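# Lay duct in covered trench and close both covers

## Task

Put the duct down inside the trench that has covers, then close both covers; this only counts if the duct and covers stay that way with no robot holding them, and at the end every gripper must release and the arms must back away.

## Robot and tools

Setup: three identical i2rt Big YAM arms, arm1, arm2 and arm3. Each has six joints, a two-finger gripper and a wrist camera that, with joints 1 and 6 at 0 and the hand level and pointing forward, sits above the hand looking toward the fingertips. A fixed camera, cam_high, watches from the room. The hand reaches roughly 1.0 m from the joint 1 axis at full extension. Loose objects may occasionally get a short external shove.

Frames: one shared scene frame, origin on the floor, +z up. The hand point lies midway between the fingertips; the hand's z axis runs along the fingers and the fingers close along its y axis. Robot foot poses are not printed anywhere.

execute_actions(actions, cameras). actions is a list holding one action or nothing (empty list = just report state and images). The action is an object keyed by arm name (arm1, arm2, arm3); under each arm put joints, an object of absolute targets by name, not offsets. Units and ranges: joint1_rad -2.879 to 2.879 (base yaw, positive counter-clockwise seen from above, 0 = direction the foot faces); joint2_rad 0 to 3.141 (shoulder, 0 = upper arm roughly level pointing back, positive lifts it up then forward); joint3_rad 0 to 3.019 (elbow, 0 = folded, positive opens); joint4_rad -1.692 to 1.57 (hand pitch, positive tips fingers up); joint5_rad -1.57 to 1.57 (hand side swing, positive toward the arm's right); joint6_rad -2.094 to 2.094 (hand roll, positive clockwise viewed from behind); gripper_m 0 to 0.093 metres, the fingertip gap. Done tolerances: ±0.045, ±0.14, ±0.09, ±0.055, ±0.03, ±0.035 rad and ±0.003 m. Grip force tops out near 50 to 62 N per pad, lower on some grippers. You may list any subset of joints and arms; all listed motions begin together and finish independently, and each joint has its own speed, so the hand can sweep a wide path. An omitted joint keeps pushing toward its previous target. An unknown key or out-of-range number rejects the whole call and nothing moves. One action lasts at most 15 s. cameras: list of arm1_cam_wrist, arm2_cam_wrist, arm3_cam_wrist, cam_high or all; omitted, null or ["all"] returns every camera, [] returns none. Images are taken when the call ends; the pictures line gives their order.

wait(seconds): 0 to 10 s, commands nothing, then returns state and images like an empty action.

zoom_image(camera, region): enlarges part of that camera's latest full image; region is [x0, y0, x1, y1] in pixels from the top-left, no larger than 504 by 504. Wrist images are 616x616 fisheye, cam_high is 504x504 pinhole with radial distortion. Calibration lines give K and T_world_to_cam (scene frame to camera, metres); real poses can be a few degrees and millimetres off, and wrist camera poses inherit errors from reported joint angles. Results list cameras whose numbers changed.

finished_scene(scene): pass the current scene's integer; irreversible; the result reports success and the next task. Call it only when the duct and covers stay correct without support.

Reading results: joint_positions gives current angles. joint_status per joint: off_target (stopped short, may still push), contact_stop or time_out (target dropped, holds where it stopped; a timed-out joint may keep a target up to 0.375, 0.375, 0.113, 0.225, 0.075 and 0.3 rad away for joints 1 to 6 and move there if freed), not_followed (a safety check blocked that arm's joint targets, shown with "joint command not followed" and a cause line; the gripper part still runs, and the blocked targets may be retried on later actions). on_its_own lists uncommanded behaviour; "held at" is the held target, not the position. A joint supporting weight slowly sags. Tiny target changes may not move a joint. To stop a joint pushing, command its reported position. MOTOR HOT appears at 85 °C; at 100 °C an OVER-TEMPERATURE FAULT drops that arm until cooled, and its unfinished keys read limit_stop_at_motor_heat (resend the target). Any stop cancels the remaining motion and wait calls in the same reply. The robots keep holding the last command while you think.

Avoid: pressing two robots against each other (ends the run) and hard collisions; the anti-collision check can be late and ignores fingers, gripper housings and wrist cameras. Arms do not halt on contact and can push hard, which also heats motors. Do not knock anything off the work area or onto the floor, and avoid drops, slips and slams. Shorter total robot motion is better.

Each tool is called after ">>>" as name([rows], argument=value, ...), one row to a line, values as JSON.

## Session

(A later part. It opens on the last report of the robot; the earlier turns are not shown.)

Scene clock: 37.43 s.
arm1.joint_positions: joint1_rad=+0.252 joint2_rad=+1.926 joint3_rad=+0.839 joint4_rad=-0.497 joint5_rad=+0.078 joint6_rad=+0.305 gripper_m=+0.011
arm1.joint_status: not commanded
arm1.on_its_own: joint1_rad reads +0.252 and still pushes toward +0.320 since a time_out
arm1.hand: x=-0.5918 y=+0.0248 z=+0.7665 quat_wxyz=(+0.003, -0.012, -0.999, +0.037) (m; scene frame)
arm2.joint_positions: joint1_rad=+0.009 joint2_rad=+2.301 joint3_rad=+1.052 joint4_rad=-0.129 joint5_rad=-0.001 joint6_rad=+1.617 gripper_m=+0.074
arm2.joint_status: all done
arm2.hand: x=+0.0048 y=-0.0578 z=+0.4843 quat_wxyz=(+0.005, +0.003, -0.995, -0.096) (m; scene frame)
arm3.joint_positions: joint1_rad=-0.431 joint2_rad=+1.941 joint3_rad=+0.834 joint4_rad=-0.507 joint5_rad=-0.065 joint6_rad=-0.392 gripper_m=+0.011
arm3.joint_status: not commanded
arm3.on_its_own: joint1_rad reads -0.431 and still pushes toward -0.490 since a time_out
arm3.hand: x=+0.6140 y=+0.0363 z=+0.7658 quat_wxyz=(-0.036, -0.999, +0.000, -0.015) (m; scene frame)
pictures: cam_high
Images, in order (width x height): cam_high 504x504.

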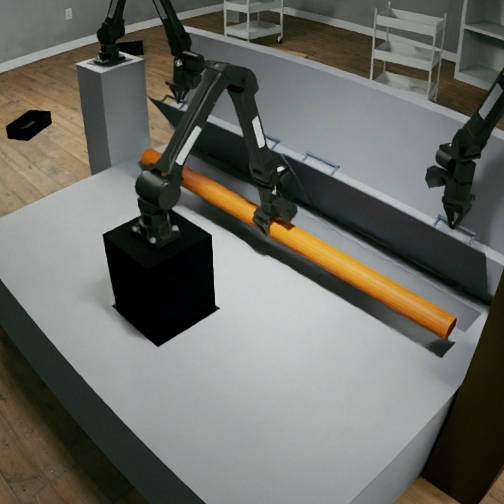

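>>> execute_actions([
  {"arm2":{"joints":{"joint2_rad":2.32,"joint3_rad":1.21,"joint4_rad":-0.09}}},
], cameras=["cam_high"])

>>> zoom_image(camera="cam_high", region=[340,220,504,384])

>>> zoom_image(camera="cam_high", region=[100,110,220,230])

Scene clock: 38.73 s.
arm1.joint_positions: joint1_rad=+0.252 joint2_rad=+1.926 joint3_rad=+0.839 joint4_rad=-0.497 joint5_rad=+0.077 joint6_rad=+0.305 gripper_m=+0.011
arm1.joint_status: not commanded
arm1.on_its_own: joint1_rad reads +0.252 and still pushes toward +0.320 since a time_out
arm1.hand: x=-0.5919 y=+0.0249 z=+0.7666 quat_wxyz=(+0.003, -0.013, -0.999, +0.037) (m; scene frame)
arm2.joint_positions: joint1_rad=+0.009 joint2_rad=+2.418 joint3_rad=+1.158 joint4_rad=-0.113 joint5_rad=-0.001 joint6_rad=+1.617 gripper_m=+0.074
arm2.joint_status: all done
arm2.hand: x=+0.0036 y=-0.0348 z=+0.4463 quat_wxyz=(+0.005, +0.003, -0.995, -0.099) (m; scene frame)
arm3.joint_positions: joint1_rad=-0.431 joint2_rad=+1.941 joint3_rad=+0.834 joint4_rad=-0.507 joint5_rad=-0.065 joint6_rad=-0.392 gripper_m=+0.011
arm3.joint_status: not commanded
arm3.on_its_own: joint1_rad reads -0.431 and still pushes toward -0.490 since a time_out
arm3.hand: x=+0.6140 y=+0.0363 z=+0.7658 quat_wxyz=(-0.036, -0.999, +0.000, -0.015) (m; scene frame)
pictures: cam_high
Images, in order (width x height): cam_high 504x504.

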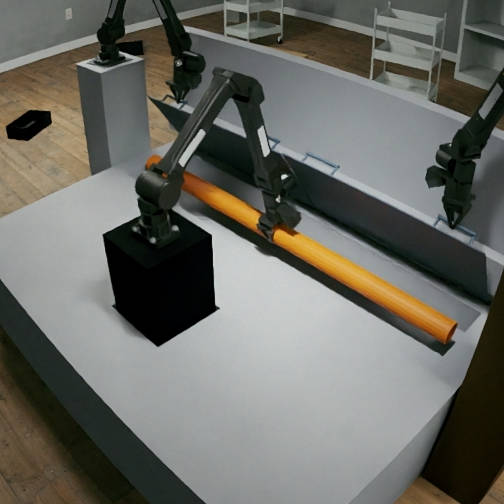

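Region (340, 220, 504, 384) of cam_high's 504x504 image, scaled by 3.073, with more detail than that image has.

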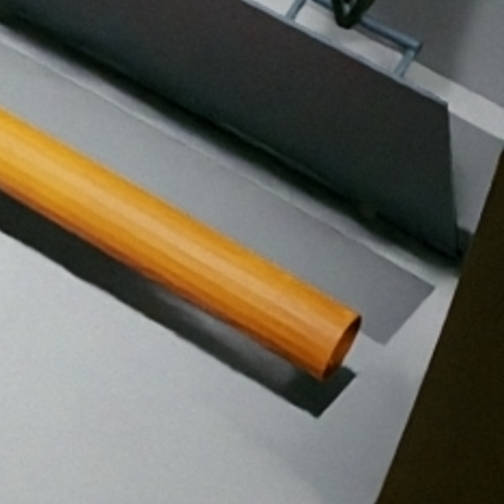

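Region (100, 110, 220, 230) of cam_high's 504x504 image, scaled by 4.200, with more detail than that image has.

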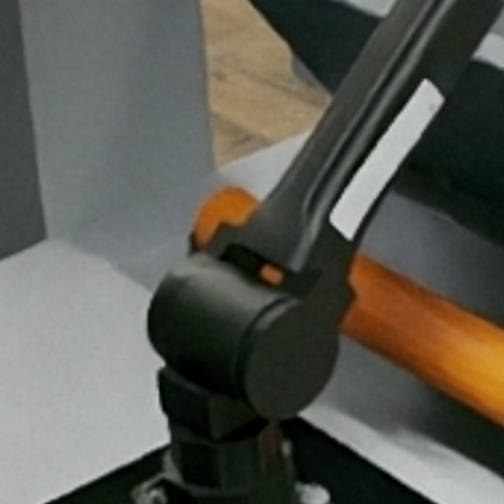

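Seems to be in.

>>> execute_actions([
  {"arm2":{"joints":{"joint2_rad":2.42,"joint3_rad":1.28,"joint4_rad":-0.08}}},
], cameras=["cam_high","arm2_cam_wrist"])

>>> zoom_image(camera="cam_high", region=[340,220,504,384])

>>> zoom_image(camera="cam_high", region=[100,110,220,230])

Scene clock: 46.03 s.
arm1.joint_positions: joint1_rad=+0.252 joint2_rad=+1.926 joint3_rad=+0.839 joint4_rad=-0.497 joint5_rad=+0.077 joint6_rad=+0.305 gripper_m=+0.011
arm1.joint_status: not commanded
arm1.on_its_own: joint1_rad reads +0.252 and still pushes toward +0.320 since a time_out
arm1.hand: x=-0.5919 y=+0.0249 z=+0.7666 quat_wxyz=(+0.003, -0.013, -0.999, +0.037) (m; scene frame)
arm2.joint_positions: joint1_rad=+0.009 joint2_rad=+2.518 joint3_rad=+1.230 joint4_rad=-0.103 joint5_rad=-0.001 joint6_rad=+1.616 gripper_m=+0.074
arm2.joint_status: all done
arm2.hand: x=+0.0034 y=-0.0312 z=+0.4084 quat_wxyz=(+0.005, +0.003, -0.996, -0.090) (m; scene frame)
arm3.joint_positions: joint1_rad=-0.431 joint2_rad=+1.941 joint3_rad=+0.834 joint4_rad=-0.507 joint5_rad=-0.065 joint6_rad=-0.392 gripper_m=+0.011
arm3.joint_status: not commanded
arm3.on_its_own: joint1_rad reads -0.431 and still pushes toward -0.490 since a time_out
arm3.hand: x=+0.6140 y=+0.0363 z=+0.7658 quat_wxyz=(-0.036, -0.999, +0.000, -0.015) (m; scene frame)
pictures: arm2_cam_wrist, cam_high
camera_calibration (this result's frames):
arm2_cam_wrist: T_world_to_cam=[[-0.00589962, -0.985848, -0.167535, 0.0396009], [-0.806503, -0.0943593, 0.583652, -0.229872], [-0.591201, 0.138561, -0.794533, 0.451842], [0, 0, 0, 1]] pos_world=[0.0819705, -0.0452576, 0.499803]
Images, in order (width x height): arm2_cam_wrist 616x616, cam_high 504x504.

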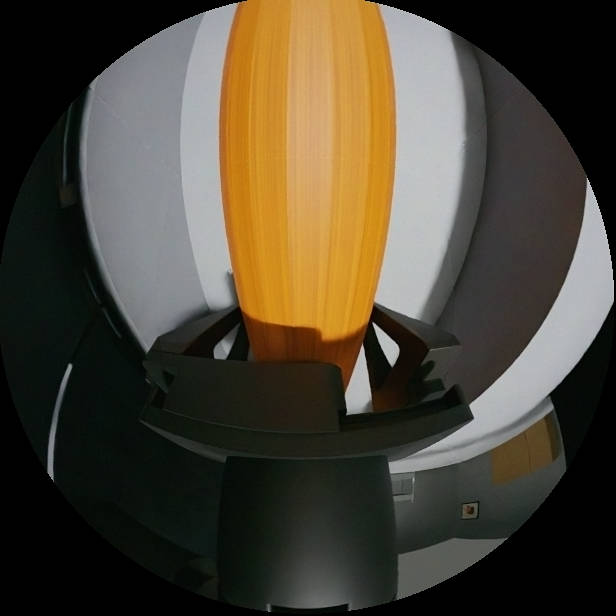

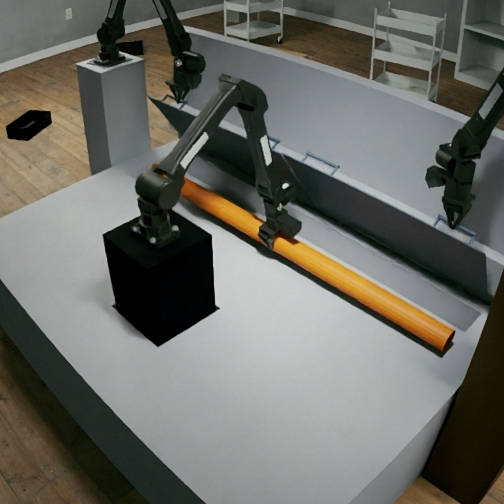

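Region (340, 220, 504, 384) of cam_high's 504x504 image, scaled by 3.073, with more detail than that image has.

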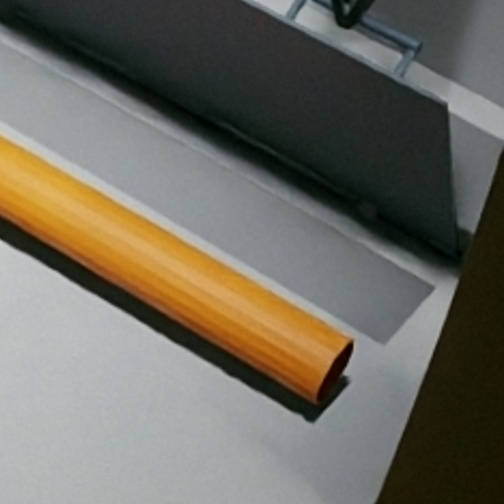

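Region (100, 110, 220, 230) of cam_high's 504x504 image, scaled by 4.200, with more detail than that image has.

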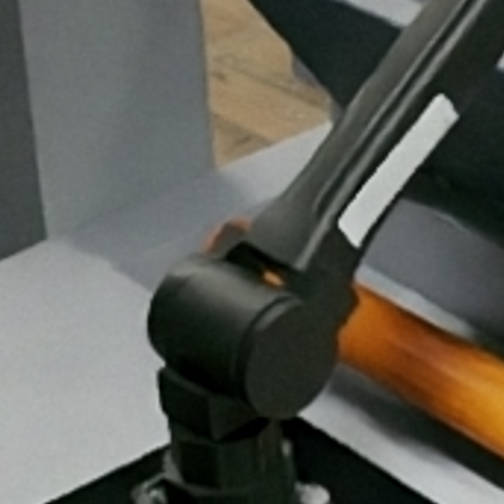

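>>> execute_actions([
  {"arm2":{"joints":{"joint2_rad":2.52,"joint3_rad":1.335,"joint4_rad":-0.07}}},
], cameras=["cam_high"])

>>> zoom_image(camera="cam_high", region=[340,220,504,384])

Scene clock: 47.23 s.
arm1.joint_positions: joint1_rad=+0.252 joint2_rad=+1.926 joint3_rad=+0.839 joint4_rad=-0.497 joint5_rad=+0.077 joint6_rad=+0.305 gripper_m=+0.011
arm1.joint_status: not commanded
arm1.on_its_own: joint1_rad reads +0.252 and still pushes toward +0.320 since a time_out
arm1.hand: x=-0.5919 y=+0.0249 z=+0.7666 quat_wxyz=(+0.003, -0.013, -0.999, +0.037) (m; scene frame)
arm2.joint_positions: joint1_rad=+0.009 joint2_rad=+2.609 joint3_rad=+1.293 joint4_rad=-0.090 joint5_rad=+0.002 joint6_rad=+1.612 gripper_m=+0.074
arm2.joint_status: all done
arm2.hand: x=+0.0040 y=-0.0315 z=+0.3729 quat_wxyz=(+0.003, +0.005, -0.997, -0.082) (m; scene frame)
arm3.joint_positions: joint1_rad=-0.431 joint2_rad=+1.941 joint3_rad=+0.834 joint4_rad=-0.507 joint5_rad=-0.065 joint6_rad=-0.392 gripper_m=+0.011
arm3.joint_status: not commanded
arm3.on_its_own: joint1_rad reads -0.431 and still pushes toward -0.490 since a time_out
arm3.hand: x=+0.6140 y=+0.0363 z=+0.7658 quat_wxyz=(-0.036, -0.999, +0.000, -0.015) (m; scene frame)
pictures: cam_high
Images, in order (width x height): cam_high 504x504.

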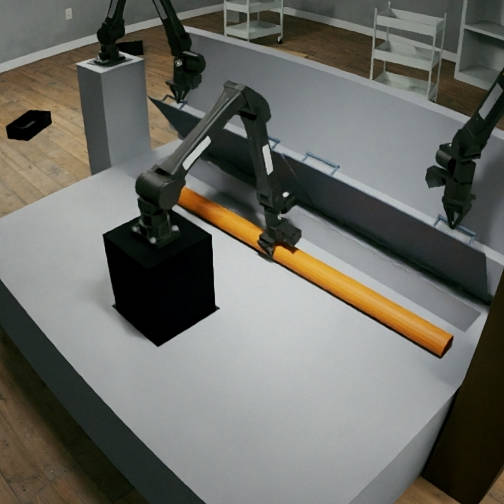

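Region (340, 220, 504, 384) of cam_high's 504x504 image, scaled by 3.073, with more detail than that image has.

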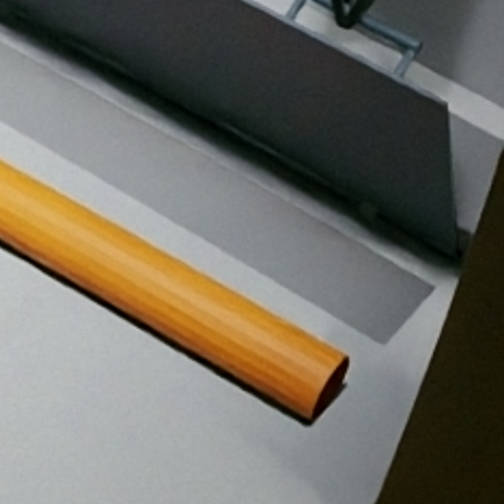

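>>> execute_actions([
  {"arm2":{"joints":{"joint2_rad":2.56,"joint3_rad":1.32}}},
], cameras=[])

>>> execute_actions([
  {"arm2":{"joints":{"gripper_m":0.093}}},
], cameras=[])

>>> execute_actions([
  {"arm2":{"joints":{"joint2_rad":2.37,"joint3_rad":1.15,"joint4_rad":-0.16}}},
], cameras=[])

>>> execute_actions([
  {"arm2":{"joints":{"joint2_rad":2.15,"joint3_rad":0.93,"joint4_rad":-0.2}}},
], cameras=[])

>>> execute_actions([
  {"arm2":{"joints":{"joint2_rad":1.2,"joint3_rad":0.5,"joint4_rad":-0.85}}},
], cameras=["cam_high"])

Scene clock: 48.37 s.
arm1.joint_positions: joint1_rad=+0.252 joint2_rad=+1.926 joint3_rad=+0.839 joint4_rad=-0.497 joint5_rad=+0.077 joint6_rad=+0.305 gripper_m=+0.011
arm1.joint_status: not commanded
arm1.on_its_own: joint1_rad reads +0.252 and still pushes toward +0.320 since a time_out
arm1.hand: x=-0.5919 y=+0.0249 z=+0.7666 quat_wxyz=(+0.003, -0.013, -0.999, +0.037) (m; scene frame)
arm2.joint_positions: joint1_rad=+0.009 joint2_rad=+2.613 joint3_rad=+1.293 joint4_rad=-0.089 joint5_rad=+0.002 joint6_rad=+1.611 gripper_m=+0.074
arm2.joint_status: all done
arm2.hand: x=+0.0041 y=-0.0332 z=+0.3709 quat_wxyz=(+0.003, +0.005, -0.997, -0.081) (m; scene frame)
arm3.joint_positions: joint1_rad=-0.431 joint2_rad=+1.941 joint3_rad=+0.834 joint4_rad=-0.507 joint5_rad=-0.065 joint6_rad=-0.392 gripper_m=+0.011
arm3.joint_status: not commanded
arm3.on_its_own: joint1_rad reads -0.431 and still pushes toward -0.490 since a time_out
arm3.hand: x=+0.6140 y=+0.0363 z=+0.7658 quat_wxyz=(-0.036, -0.999, +0.000, -0.015) (m; scene frame)
pictures: none
No camera images: the call's "cameras" was empty. Leave "cameras" out to get every camera's image.

Scene clock: 49.57 s.
arm1.joint_positions: joint1_rad=+0.252 joint2_rad=+1.926 joint3_rad=+0.839 joint4_rad=-0.497 joint5_rad=+0.077 joint6_rad=+0.305 gripper_m=+0.011
arm1.joint_status: not commanded
arm1.on_its_own: joint1_rad reads +0.252 and still pushes toward +0.320 since a time_out
arm1.hand: x=-0.5919 y=+0.0249 z=+0.7666 quat_wxyz=(+0.003, -0.013, -0.999, +0.037) (m; scene frame)
arm2.joint_positions: joint1_rad=+0.009 joint2_rad=+2.576 joint3_rad=+1.298 joint4_rad=-0.079 joint5_rad=+0.002 joint6_rad=+1.611 gripper_m=+0.093
arm2.joint_status: all done
arm2.hand: x=+0.0029 y=-0.0104 z=+0.3908 quat_wxyz=(+0.004, +0.005, -0.994, -0.107) (m; scene frame)
arm3.joint_positions: joint1_rad=-0.431 joint2_rad=+1.941 joint3_rad=+0.834 joint4_rad=-0.507 joint5_rad=-0.065 joint6_rad=-0.392 gripper_m=+0.011
arm3.joint_status: not commanded
arm3.on_its_own: joint1_rad reads -0.431 and still pushes toward -0.490 since a time_out
arm3.hand: x=+0.6140 y=+0.0363 z=+0.7658 quat_wxyz=(-0.036, -0.999, +0.000, -0.015) (m; scene frame)
pictures: none
No camera images: the call's "cameras" was empty. Leave "cameras" out to get every camera's image.

Scene clock: 50.47 s.
arm1.joint_positions: joint1_rad=+0.255 joint2_rad=+1.924 joint3_rad=+0.839 joint4_rad=-0.498 joint5_rad=+0.074 joint6_rad=+0.307 gripper_m=+0.011
arm1.joint_status: not commanded
arm1.on_its_own: joint1_rad reads +0.255 and still pushes toward +0.320 since a time_out
arm1.hand: x=-0.5918 y=+0.0268 z=+0.7675 quat_wxyz=(+0.003, -0.012, -0.999, +0.035) (m; scene frame)
arm2.joint_positions: joint1_rad=+0.009 joint2_rad=+2.383 joint3_rad=+1.150 joint4_rad=-0.155 joint5_rad=+0.002 joint6_rad=+1.611 gripper_m=+0.093
arm2.joint_status: all done
arm2.hand: x=+0.0042 y=-0.0358 z=+0.4604 quat_wxyz=(+0.003, +0.006, -0.996, -0.091) (m; scene frame)
arm3.joint_positions: joint1_rad=-0.431 joint2_rad=+1.941 joint3_rad=+0.834 joint4_rad=-0.507 joint5_rad=-0.065 joint6_rad=-0.392 gripper_m=+0.011
arm3.joint_status: not commanded
arm3.on_its_own: joint1_rad reads -0.431 and still pushes toward -0.490 since a time_out
arm3.hand: x=+0.6140 y=+0.0363 z=+0.7658 quat_wxyz=(-0.036, -0.999, +0.000, -0.015) (m; scene frame)
pictures: none
No camera images: the call's "cameras" was empty. Leave "cameras" out to get every camera's image.

Scene clock: 51.43 s.
arm1.joint_positions: joint1_rad=+0.255 joint2_rad=+1.924 joint3_rad=+0.839 joint4_rad=-0.498 joint5_rad=+0.075 joint6_rad=+0.307 gripper_m=+0.011
arm1.joint_status: not commanded
arm1.on_its_own: joint1_rad reads +0.255 and still pushes toward +0.320 since a time_out
arm1.hand: x=-0.5917 y=+0.0266 z=+0.7675 quat_wxyz=(+0.003, -0.012, -0.999, +0.036) (m; scene frame)
arm2.joint_positions: joint1_rad=+0.009 joint2_rad=+2.146 joint3_rad=+0.938 joint4_rad=-0.195 joint5_rad=+0.002 joint6_rad=+1.611 gripper_m=+0.093
arm2.joint_status: all done
arm2.hand: x=+0.0070 y=-0.0890 z=+0.5324 quat_wxyz=(+0.003, +0.006, -0.996, -0.084) (m; scene frame)
arm3.joint_positions: joint1_rad=-0.431 joint2_rad=+1.941 joint3_rad=+0.834 joint4_rad=-0.507 joint5_rad=-0.065 joint6_rad=-0.392 gripper_m=+0.011
arm3.joint_status: not commanded
arm3.on_its_own: joint1_rad reads -0.431 and still pushes toward -0.490 since a time_out
arm3.hand: x=+0.6140 y=+0.0363 z=+0.7658 quat_wxyz=(-0.036, -0.999, +0.000, -0.015) (m; scene frame)
pictures: none
No camera images: the call's "cameras" was empty. Leave "cameras" out to get every camera's image.

Scene clock: 52.87 s.
arm1.joint_positions: joint1_rad=+0.255 joint2_rad=+1.924 joint3_rad=+0.839 joint4_rad=-0.498 joint5_rad=+0.075 joint6_rad=+0.307 gripper_m=+0.011
arm1.joint_status: not commanded
arm1.on_its_own: joint1_rad reads +0.255 and still pushes toward +0.320 since a time_out
arm1.hand: x=-0.5917 y=+0.0266 z=+0.7675 quat_wxyz=(+0.003, -0.012, -0.999, +0.036) (m; scene frame)
arm2.joint_positions: joint1_rad=+0.009 joint2_rad=+1.201 joint3_rad=+0.507 joint4_rad=-0.841 joint5_rad=+0.002 joint6_rad=+1.611 gripper_m=+0.093
arm2.joint_status: all done
arm2.hand: x=+0.0179 y=-0.2998 z=+0.7389 quat_wxyz=(+0.000, +0.006, -1.000, -0.018) (m; scene frame)
arm3.joint_positions: joint1_rad=-0.431 joint2_rad=+1.941 joint3_rad=+0.834 joint4_rad=-0.507 joint5_rad=-0.065 joint6_rad=-0.392 gripper_m=+0.011
arm3.joint_status: not commanded
arm3.on_its_own: joint1_rad reads -0.431 and still pushes toward -0.490 since a time_out
arm3.hand: x=+0.6140 y=+0.0363 z=+0.7658 quat_wxyz=(-0.036, -0.999, +0.000, -0.015) (m; scene frame)
pictures: cam_high
Images, in order (width x height): cam_high 504x504.

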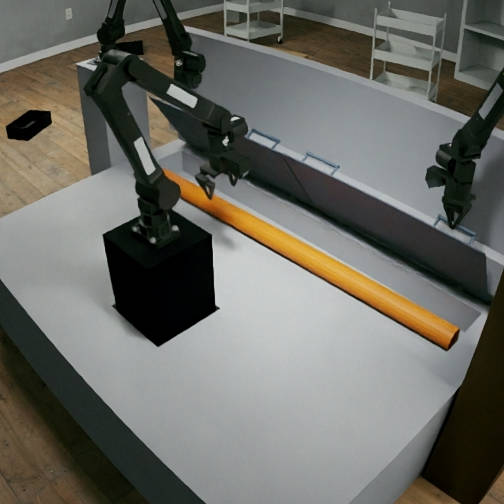

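Now lower lids.

>>> execute_actions([
  {"arm1":{"joints":{"joint1_rad":0.12,"joint2_rad":1.95,"joint3_rad":0.805,"joint4_rad":-0.4,"joint6_rad":0.14}},"arm3":{"joints":{"joint1_rad":-0.29,"joint2_rad":1.96,"joint3_rad":0.8,"joint4_rad":-0.4,"joint6_rad":-0.25}}},
], cameras=[])

>>> execute_actions([
  {"arm1":{"joints":{"joint1_rad":-0.08,"joint2_rad":2.14,"joint3_rad":0.81,"joint4_rad":-0.19,"joint6_rad":-0.04}},"arm3":{"joints":{"joint1_rad":-0.085,"joint2_rad":2.15,"joint3_rad":0.785,"joint4_rad":-0.17,"joint6_rad":-0.06}}},
], cameras=["cam_high"])

Scene clock: 54.20 s.
arm1.joint_positions: joint1_rad=+0.087 joint2_rad=+2.002 joint3_rad=+0.808 joint4_rad=-0.377 joint5_rad=+0.029 joint6_rad=+0.140 gripper_m=+0.011
arm1.joint_status: all done
arm1.hand: x=-0.5918 y=-0.0313 z=+0.7331 quat_wxyz=(+0.006, -0.013, -1.000, +0.012) (m; scene frame)
arm2.joint_positions: joint1_rad=+0.009 joint2_rad=+1.201 joint3_rad=+0.507 joint4_rad=-0.841 joint5_rad=+0.002 joint6_rad=+1.611 gripper_m=+0.093
arm2.joint_status: not commanded
arm2.hand: x=+0.0179 y=-0.2998 z=+0.7389 quat_wxyz=(+0.000, +0.006, -1.000, -0.018) (m; scene frame)
arm3.joint_positions: joint1_rad=-0.257 joint2_rad=+2.022 joint3_rad=+0.795 joint4_rad=-0.384 joint5_rad=-0.024 joint6_rad=-0.226 gripper_m=+0.011
arm3.joint_status: all done
arm3.hand: x=+0.6134 y=-0.0238 z=+0.7296 quat_wxyz=(-0.013, -1.000, -0.004, -0.025) (m; scene frame)
pictures: none
No camera images: the call's "cameras" was empty. Leave "cameras" out to get every camera's image.

Scene clock: 55.20 s.
arm1.joint_positions: joint1_rad=-0.108 joint2_rad=+2.197 joint3_rad=+0.828 joint4_rad=-0.174 joint5_rad=+0.008 joint6_rad=-0.048 gripper_m=+0.011
arm1.joint_status: all done
arm1.hand: x=-0.5927 y=-0.1021 z=+0.6650 quat_wxyz=(-0.006, -0.017, -1.000, +0.003) (m; scene frame)
arm2.joint_positions: joint1_rad=+0.009 joint2_rad=+1.201 joint3_rad=+0.507 joint4_rad=-0.841 joint5_rad=+0.002 joint6_rad=+1.611 gripper_m=+0.093
arm2.joint_status: not commanded
arm2.hand: x=+0.0179 y=-0.2998 z=+0.7389 quat_wxyz=(+0.000, +0.006, -1.000, -0.018) (m; scene frame)
arm3.joint_positions: joint1_rad=-0.056 joint2_rad=+2.222 joint3_rad=+0.799 joint4_rad=-0.153 joint5_rad=-0.010 joint6_rad=-0.034 gripper_m=+0.011
arm3.joint_status: all done
arm3.hand: x=+0.6134 y=-0.0942 z=+0.6596 quat_wxyz=(-0.002, -1.000, -0.009, -0.010) (m; scene frame)
pictures: cam_high
Images, in order (width x height): cam_high 504x504.

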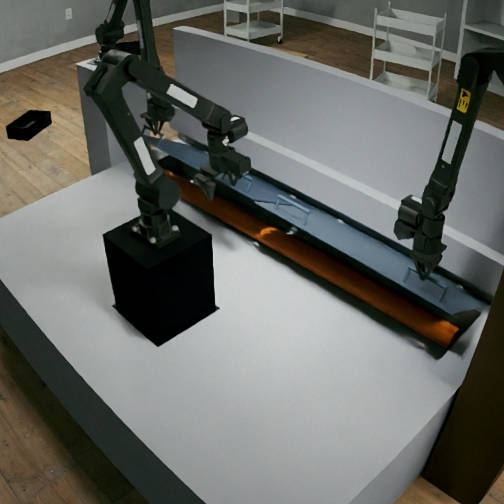

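>>> execute_actions([
  {"arm1":{"joints":{"joint1_rad":-0.24,"joint2_rad":2.4,"joint3_rad":0.95,"joint4_rad":-0.05,"joint6_rad":-0.2}},"arm3":{"joints":{"joint1_rad":0.065,"joint2_rad":2.41,"joint3_rad":0.905,"joint4_rad":0,"joint6_rad":0.1}}},
], cameras=[])

>>> execute_actions([
  {"arm1":{"joints":{"joint1_rad":-0.285,"joint2_rad":2.55,"joint3_rad":1.08,"joint4_rad":-0.01,"joint6_rad":-0.25}},"arm3":{"joints":{"joint1_rad":0.115,"joint2_rad":2.56,"joint3_rad":1.02,"joint4_rad":0.055,"joint6_rad":0.16}}},
], cameras=[])

>>> execute_actions([
  {"arm1":{"joints":{"joint1_rad":-0.29,"joint2_rad":2.66,"joint3_rad":1.128,"joint4_rad":0.007}},"arm3":{"joints":{"joint1_rad":0.123,"joint2_rad":2.67,"joint3_rad":1.067,"joint4_rad":0.08,"joint6_rad":0.17}}},
], cameras=["cam_high"])

Scene clock: 56.80 s.
arm1.joint_positions: joint1_rad=-0.251 joint2_rad=+2.479 joint3_rad=+0.971 joint4_rad=-0.040 joint5_rad=-0.004 joint6_rad=-0.195 gripper_m=+0.011
arm1.joint_status: all done
arm1.hand: x=-0.5929 y=-0.1557 z=+0.5704 quat_wxyz=(-0.004, -0.015, -1.000, -0.001) (m; scene frame)
arm2.joint_positions: joint1_rad=+0.009 joint2_rad=+1.201 joint3_rad=+0.507 joint4_rad=-0.841 joint5_rad=+0.002 joint6_rad=+1.611 gripper_m=+0.093
arm2.joint_status: not commanded
arm2.hand: x=+0.0179 y=-0.2998 z=+0.7389 quat_wxyz=(+0.000, +0.006, -1.000, -0.018) (m; scene frame)
arm3.joint_positions: joint1_rad=+0.082 joint2_rad=+2.493 joint3_rad=+0.923 joint4_rad=+0.005 joint5_rad=+0.002 joint6_rad=+0.112 gripper_m=+0.011
arm3.joint_status: all done
arm3.hand: x=+0.6115 y=-0.1424 z=+0.5697 quat_wxyz=(+0.003, -1.000, -0.005, -0.005) (m; scene frame)
pictures: none
No camera images: the call's "cameras" was empty. Leave "cameras" out to get every camera's image.

Scene clock: 57.80 s.
arm1.joint_positions: joint1_rad=-0.289 joint2_rad=+2.634 joint3_rad=+1.087 joint4_rad=-0.012 joint5_rad=-0.005 joint6_rad=-0.239 gripper_m=+0.011
arm1.joint_status: all done
arm1.hand: x=-0.5917 y=-0.1711 z=+0.5147 quat_wxyz=(+0.002, -0.012, -1.000, -0.003) (m; scene frame)
arm2.joint_positions: joint1_rad=+0.009 joint2_rad=+1.201 joint3_rad=+0.507 joint4_rad=-0.841 joint5_rad=+0.002 joint6_rad=+1.611 gripper_m=+0.093
arm2.joint_status: not commanded
arm2.hand: x=+0.0179 y=-0.2998 z=+0.7389 quat_wxyz=(+0.000, +0.006, -1.000, -0.018) (m; scene frame)
arm3.joint_positions: joint1_rad=+0.122 joint2_rad=+2.645 joint3_rad=+1.030 joint4_rad=+0.050 joint5_rad=+0.005 joint6_rad=+0.161 gripper_m=+0.011
arm3.joint_status: all done
arm3.hand: x=+0.6096 y=-0.1567 z=+0.5159 quat_wxyz=(+0.005, -1.000, -0.001, -0.005) (m; scene frame)
pictures: none
No camera images: the call's "cameras" was empty. Leave "cameras" out to get every camera's image.

Scene clock: 58.47 s.
arm1.joint_positions: joint1_rad=-0.293 joint2_rad=+2.672 joint3_rad=+1.117 joint4_rad=-0.009 joint5_rad=-0.004 joint6_rad=-0.241 gripper_m=+0.011
arm1.joint_status: all done
arm1.hand: x=-0.5925 y=-0.1728 z=+0.5007 quat_wxyz=(+0.004, -0.013, -1.000, -0.003) (m; scene frame)
arm2.joint_positions: joint1_rad=+0.009 joint2_rad=+1.201 joint3_rad=+0.507 joint4_rad=-0.841 joint5_rad=+0.002 joint6_rad=+1.611 gripper_m=+0.093
arm2.joint_status: not commanded
arm2.hand: x=+0.0179 y=-0.2998 z=+0.7389 quat_wxyz=(+0.000, +0.006, -1.000, -0.018) (m; scene frame)
arm3.joint_positions: joint1_rad=+0.127 joint2_rad=+2.684 joint3_rad=+1.057 joint4_rad=+0.058 joint5_rad=+0.005 joint6_rad=+0.169 gripper_m=+0.011
arm3.joint_status: all done
arm3.hand: x=+0.6105 y=-0.1585 z=+0.5019 quat_wxyz=(+0.005, -1.000, +0.001, -0.006) (m; scene frame)
pictures: cam_high
Images, in order (width x height): cam_high 504x504.

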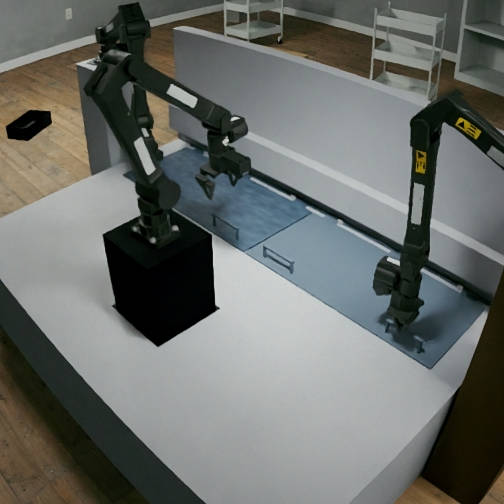

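>>> execute_actions([
  {"arm1":{"joints":{"gripper_m":0.055}},"arm3":{"joints":{"gripper_m":0.055}}},
], cameras=[])

>>> execute_actions([
  {"arm1":{"joints":{"joint2_rad":2.2,"joint3_rad":0.9,"joint4_rad":-0.25}},"arm3":{"joints":{"joint2_rad":2.2,"joint3_rad":0.85,"joint4_rad":-0.2}}},
], cameras=["cam_high","arm1_cam_wrist"])

Scene clock: 59.33 s.
arm1.joint_positions: joint1_rad=-0.293 joint2_rad=+2.672 joint3_rad=+1.123 joint4_rad=-0.005 joint5_rad=-0.003 joint6_rad=-0.241 gripper_m=+0.055
arm1.joint_status: all done
arm1.hand: x=-0.5879 y=-0.1743 z=+0.5007 quat_wxyz=(+0.000, -0.012, -1.000, -0.001) (m; scene frame)
arm2.joint_positions: joint1_rad=+0.009 joint2_rad=+1.201 joint3_rad=+0.507 joint4_rad=-0.841 joint5_rad=+0.002 joint6_rad=+1.611 gripper_m=+0.093
arm2.joint_status: not commanded
arm2.hand: x=+0.0179 y=-0.2998 z=+0.7389 quat_wxyz=(+0.000, +0.006, -1.000, -0.018) (m; scene frame)
arm3.joint_positions: joint1_rad=+0.127 joint2_rad=+2.684 joint3_rad=+1.063 joint4_rad=+0.065 joint5_rad=+0.005 joint6_rad=+0.169 gripper_m=+0.055
arm3.joint_status: all done
arm3.hand: x=+0.6054 y=-0.1594 z=+0.5017 quat_wxyz=(+0.004, -1.000, +0.001, +0.000) (m; scene frame)
pictures: none
No camera images: the call's "cameras" was empty. Leave "cameras" out to get every camera's image.

Scene clock: 60.63 s.
arm1.joint_positions: joint1_rad=-0.293 joint2_rad=+2.196 joint3_rad=+0.902 joint4_rad=-0.240 joint5_rad=-0.003 joint6_rad=-0.241 gripper_m=+0.055
arm1.joint_status: all done
arm1.hand: x=-0.5761 y=-0.1775 z=+0.6718 quat_wxyz=(-0.010, -0.012, -1.000, +0.001) (m; scene frame)
arm2.joint_positions: joint1_rad=+0.009 joint2_rad=+1.201 joint3_rad=+0.507 joint4_rad=-0.841 joint5_rad=+0.002 joint6_rad=+1.611 gripper_m=+0.093
arm2.joint_status: not commanded
arm2.hand: x=+0.0179 y=-0.2998 z=+0.7389 quat_wxyz=(+0.000, +0.006, -1.000, -0.018) (m; scene frame)
arm3.joint_positions: joint1_rad=+0.127 joint2_rad=+2.196 joint3_rad=+0.852 joint4_rad=-0.187 joint5_rad=+0.005 joint6_rad=+0.169 gripper_m=+0.055
arm3.joint_status: all done
arm3.hand: x=+0.5852 y=-0.1633 z=+0.6716 quat_wxyz=(+0.002, -1.000, +0.001, +0.012) (m; scene frame)
pictures: arm1_cam_wrist, cam_high
camera_calibration (this result's frames):
arm1_cam_wrist: T_world_to_cam=[[-0.0212943, -0.999765, 0.00407862, -0.191685], [-0.828639, 0.0199317, 0.559428, -0.84213], [-0.559378, 0.00853293, -0.828869, 0.359416], [0, 0, 0, 1]] pos_world=[-0.500854, -0.177922, 0.769801]
Images, in order (width x height): arm1_cam_wrist 616x616, cam_high 504x504.

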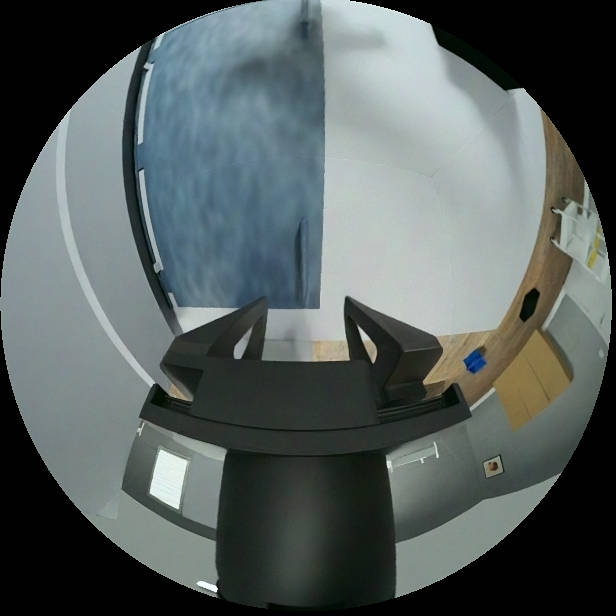

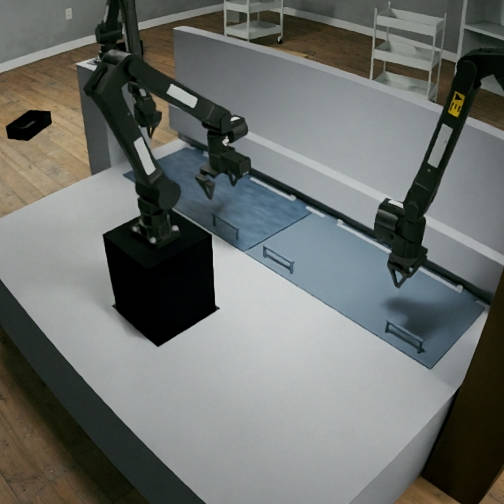

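>>> finished_scene(scene=2)

The scene is finished: the task was done.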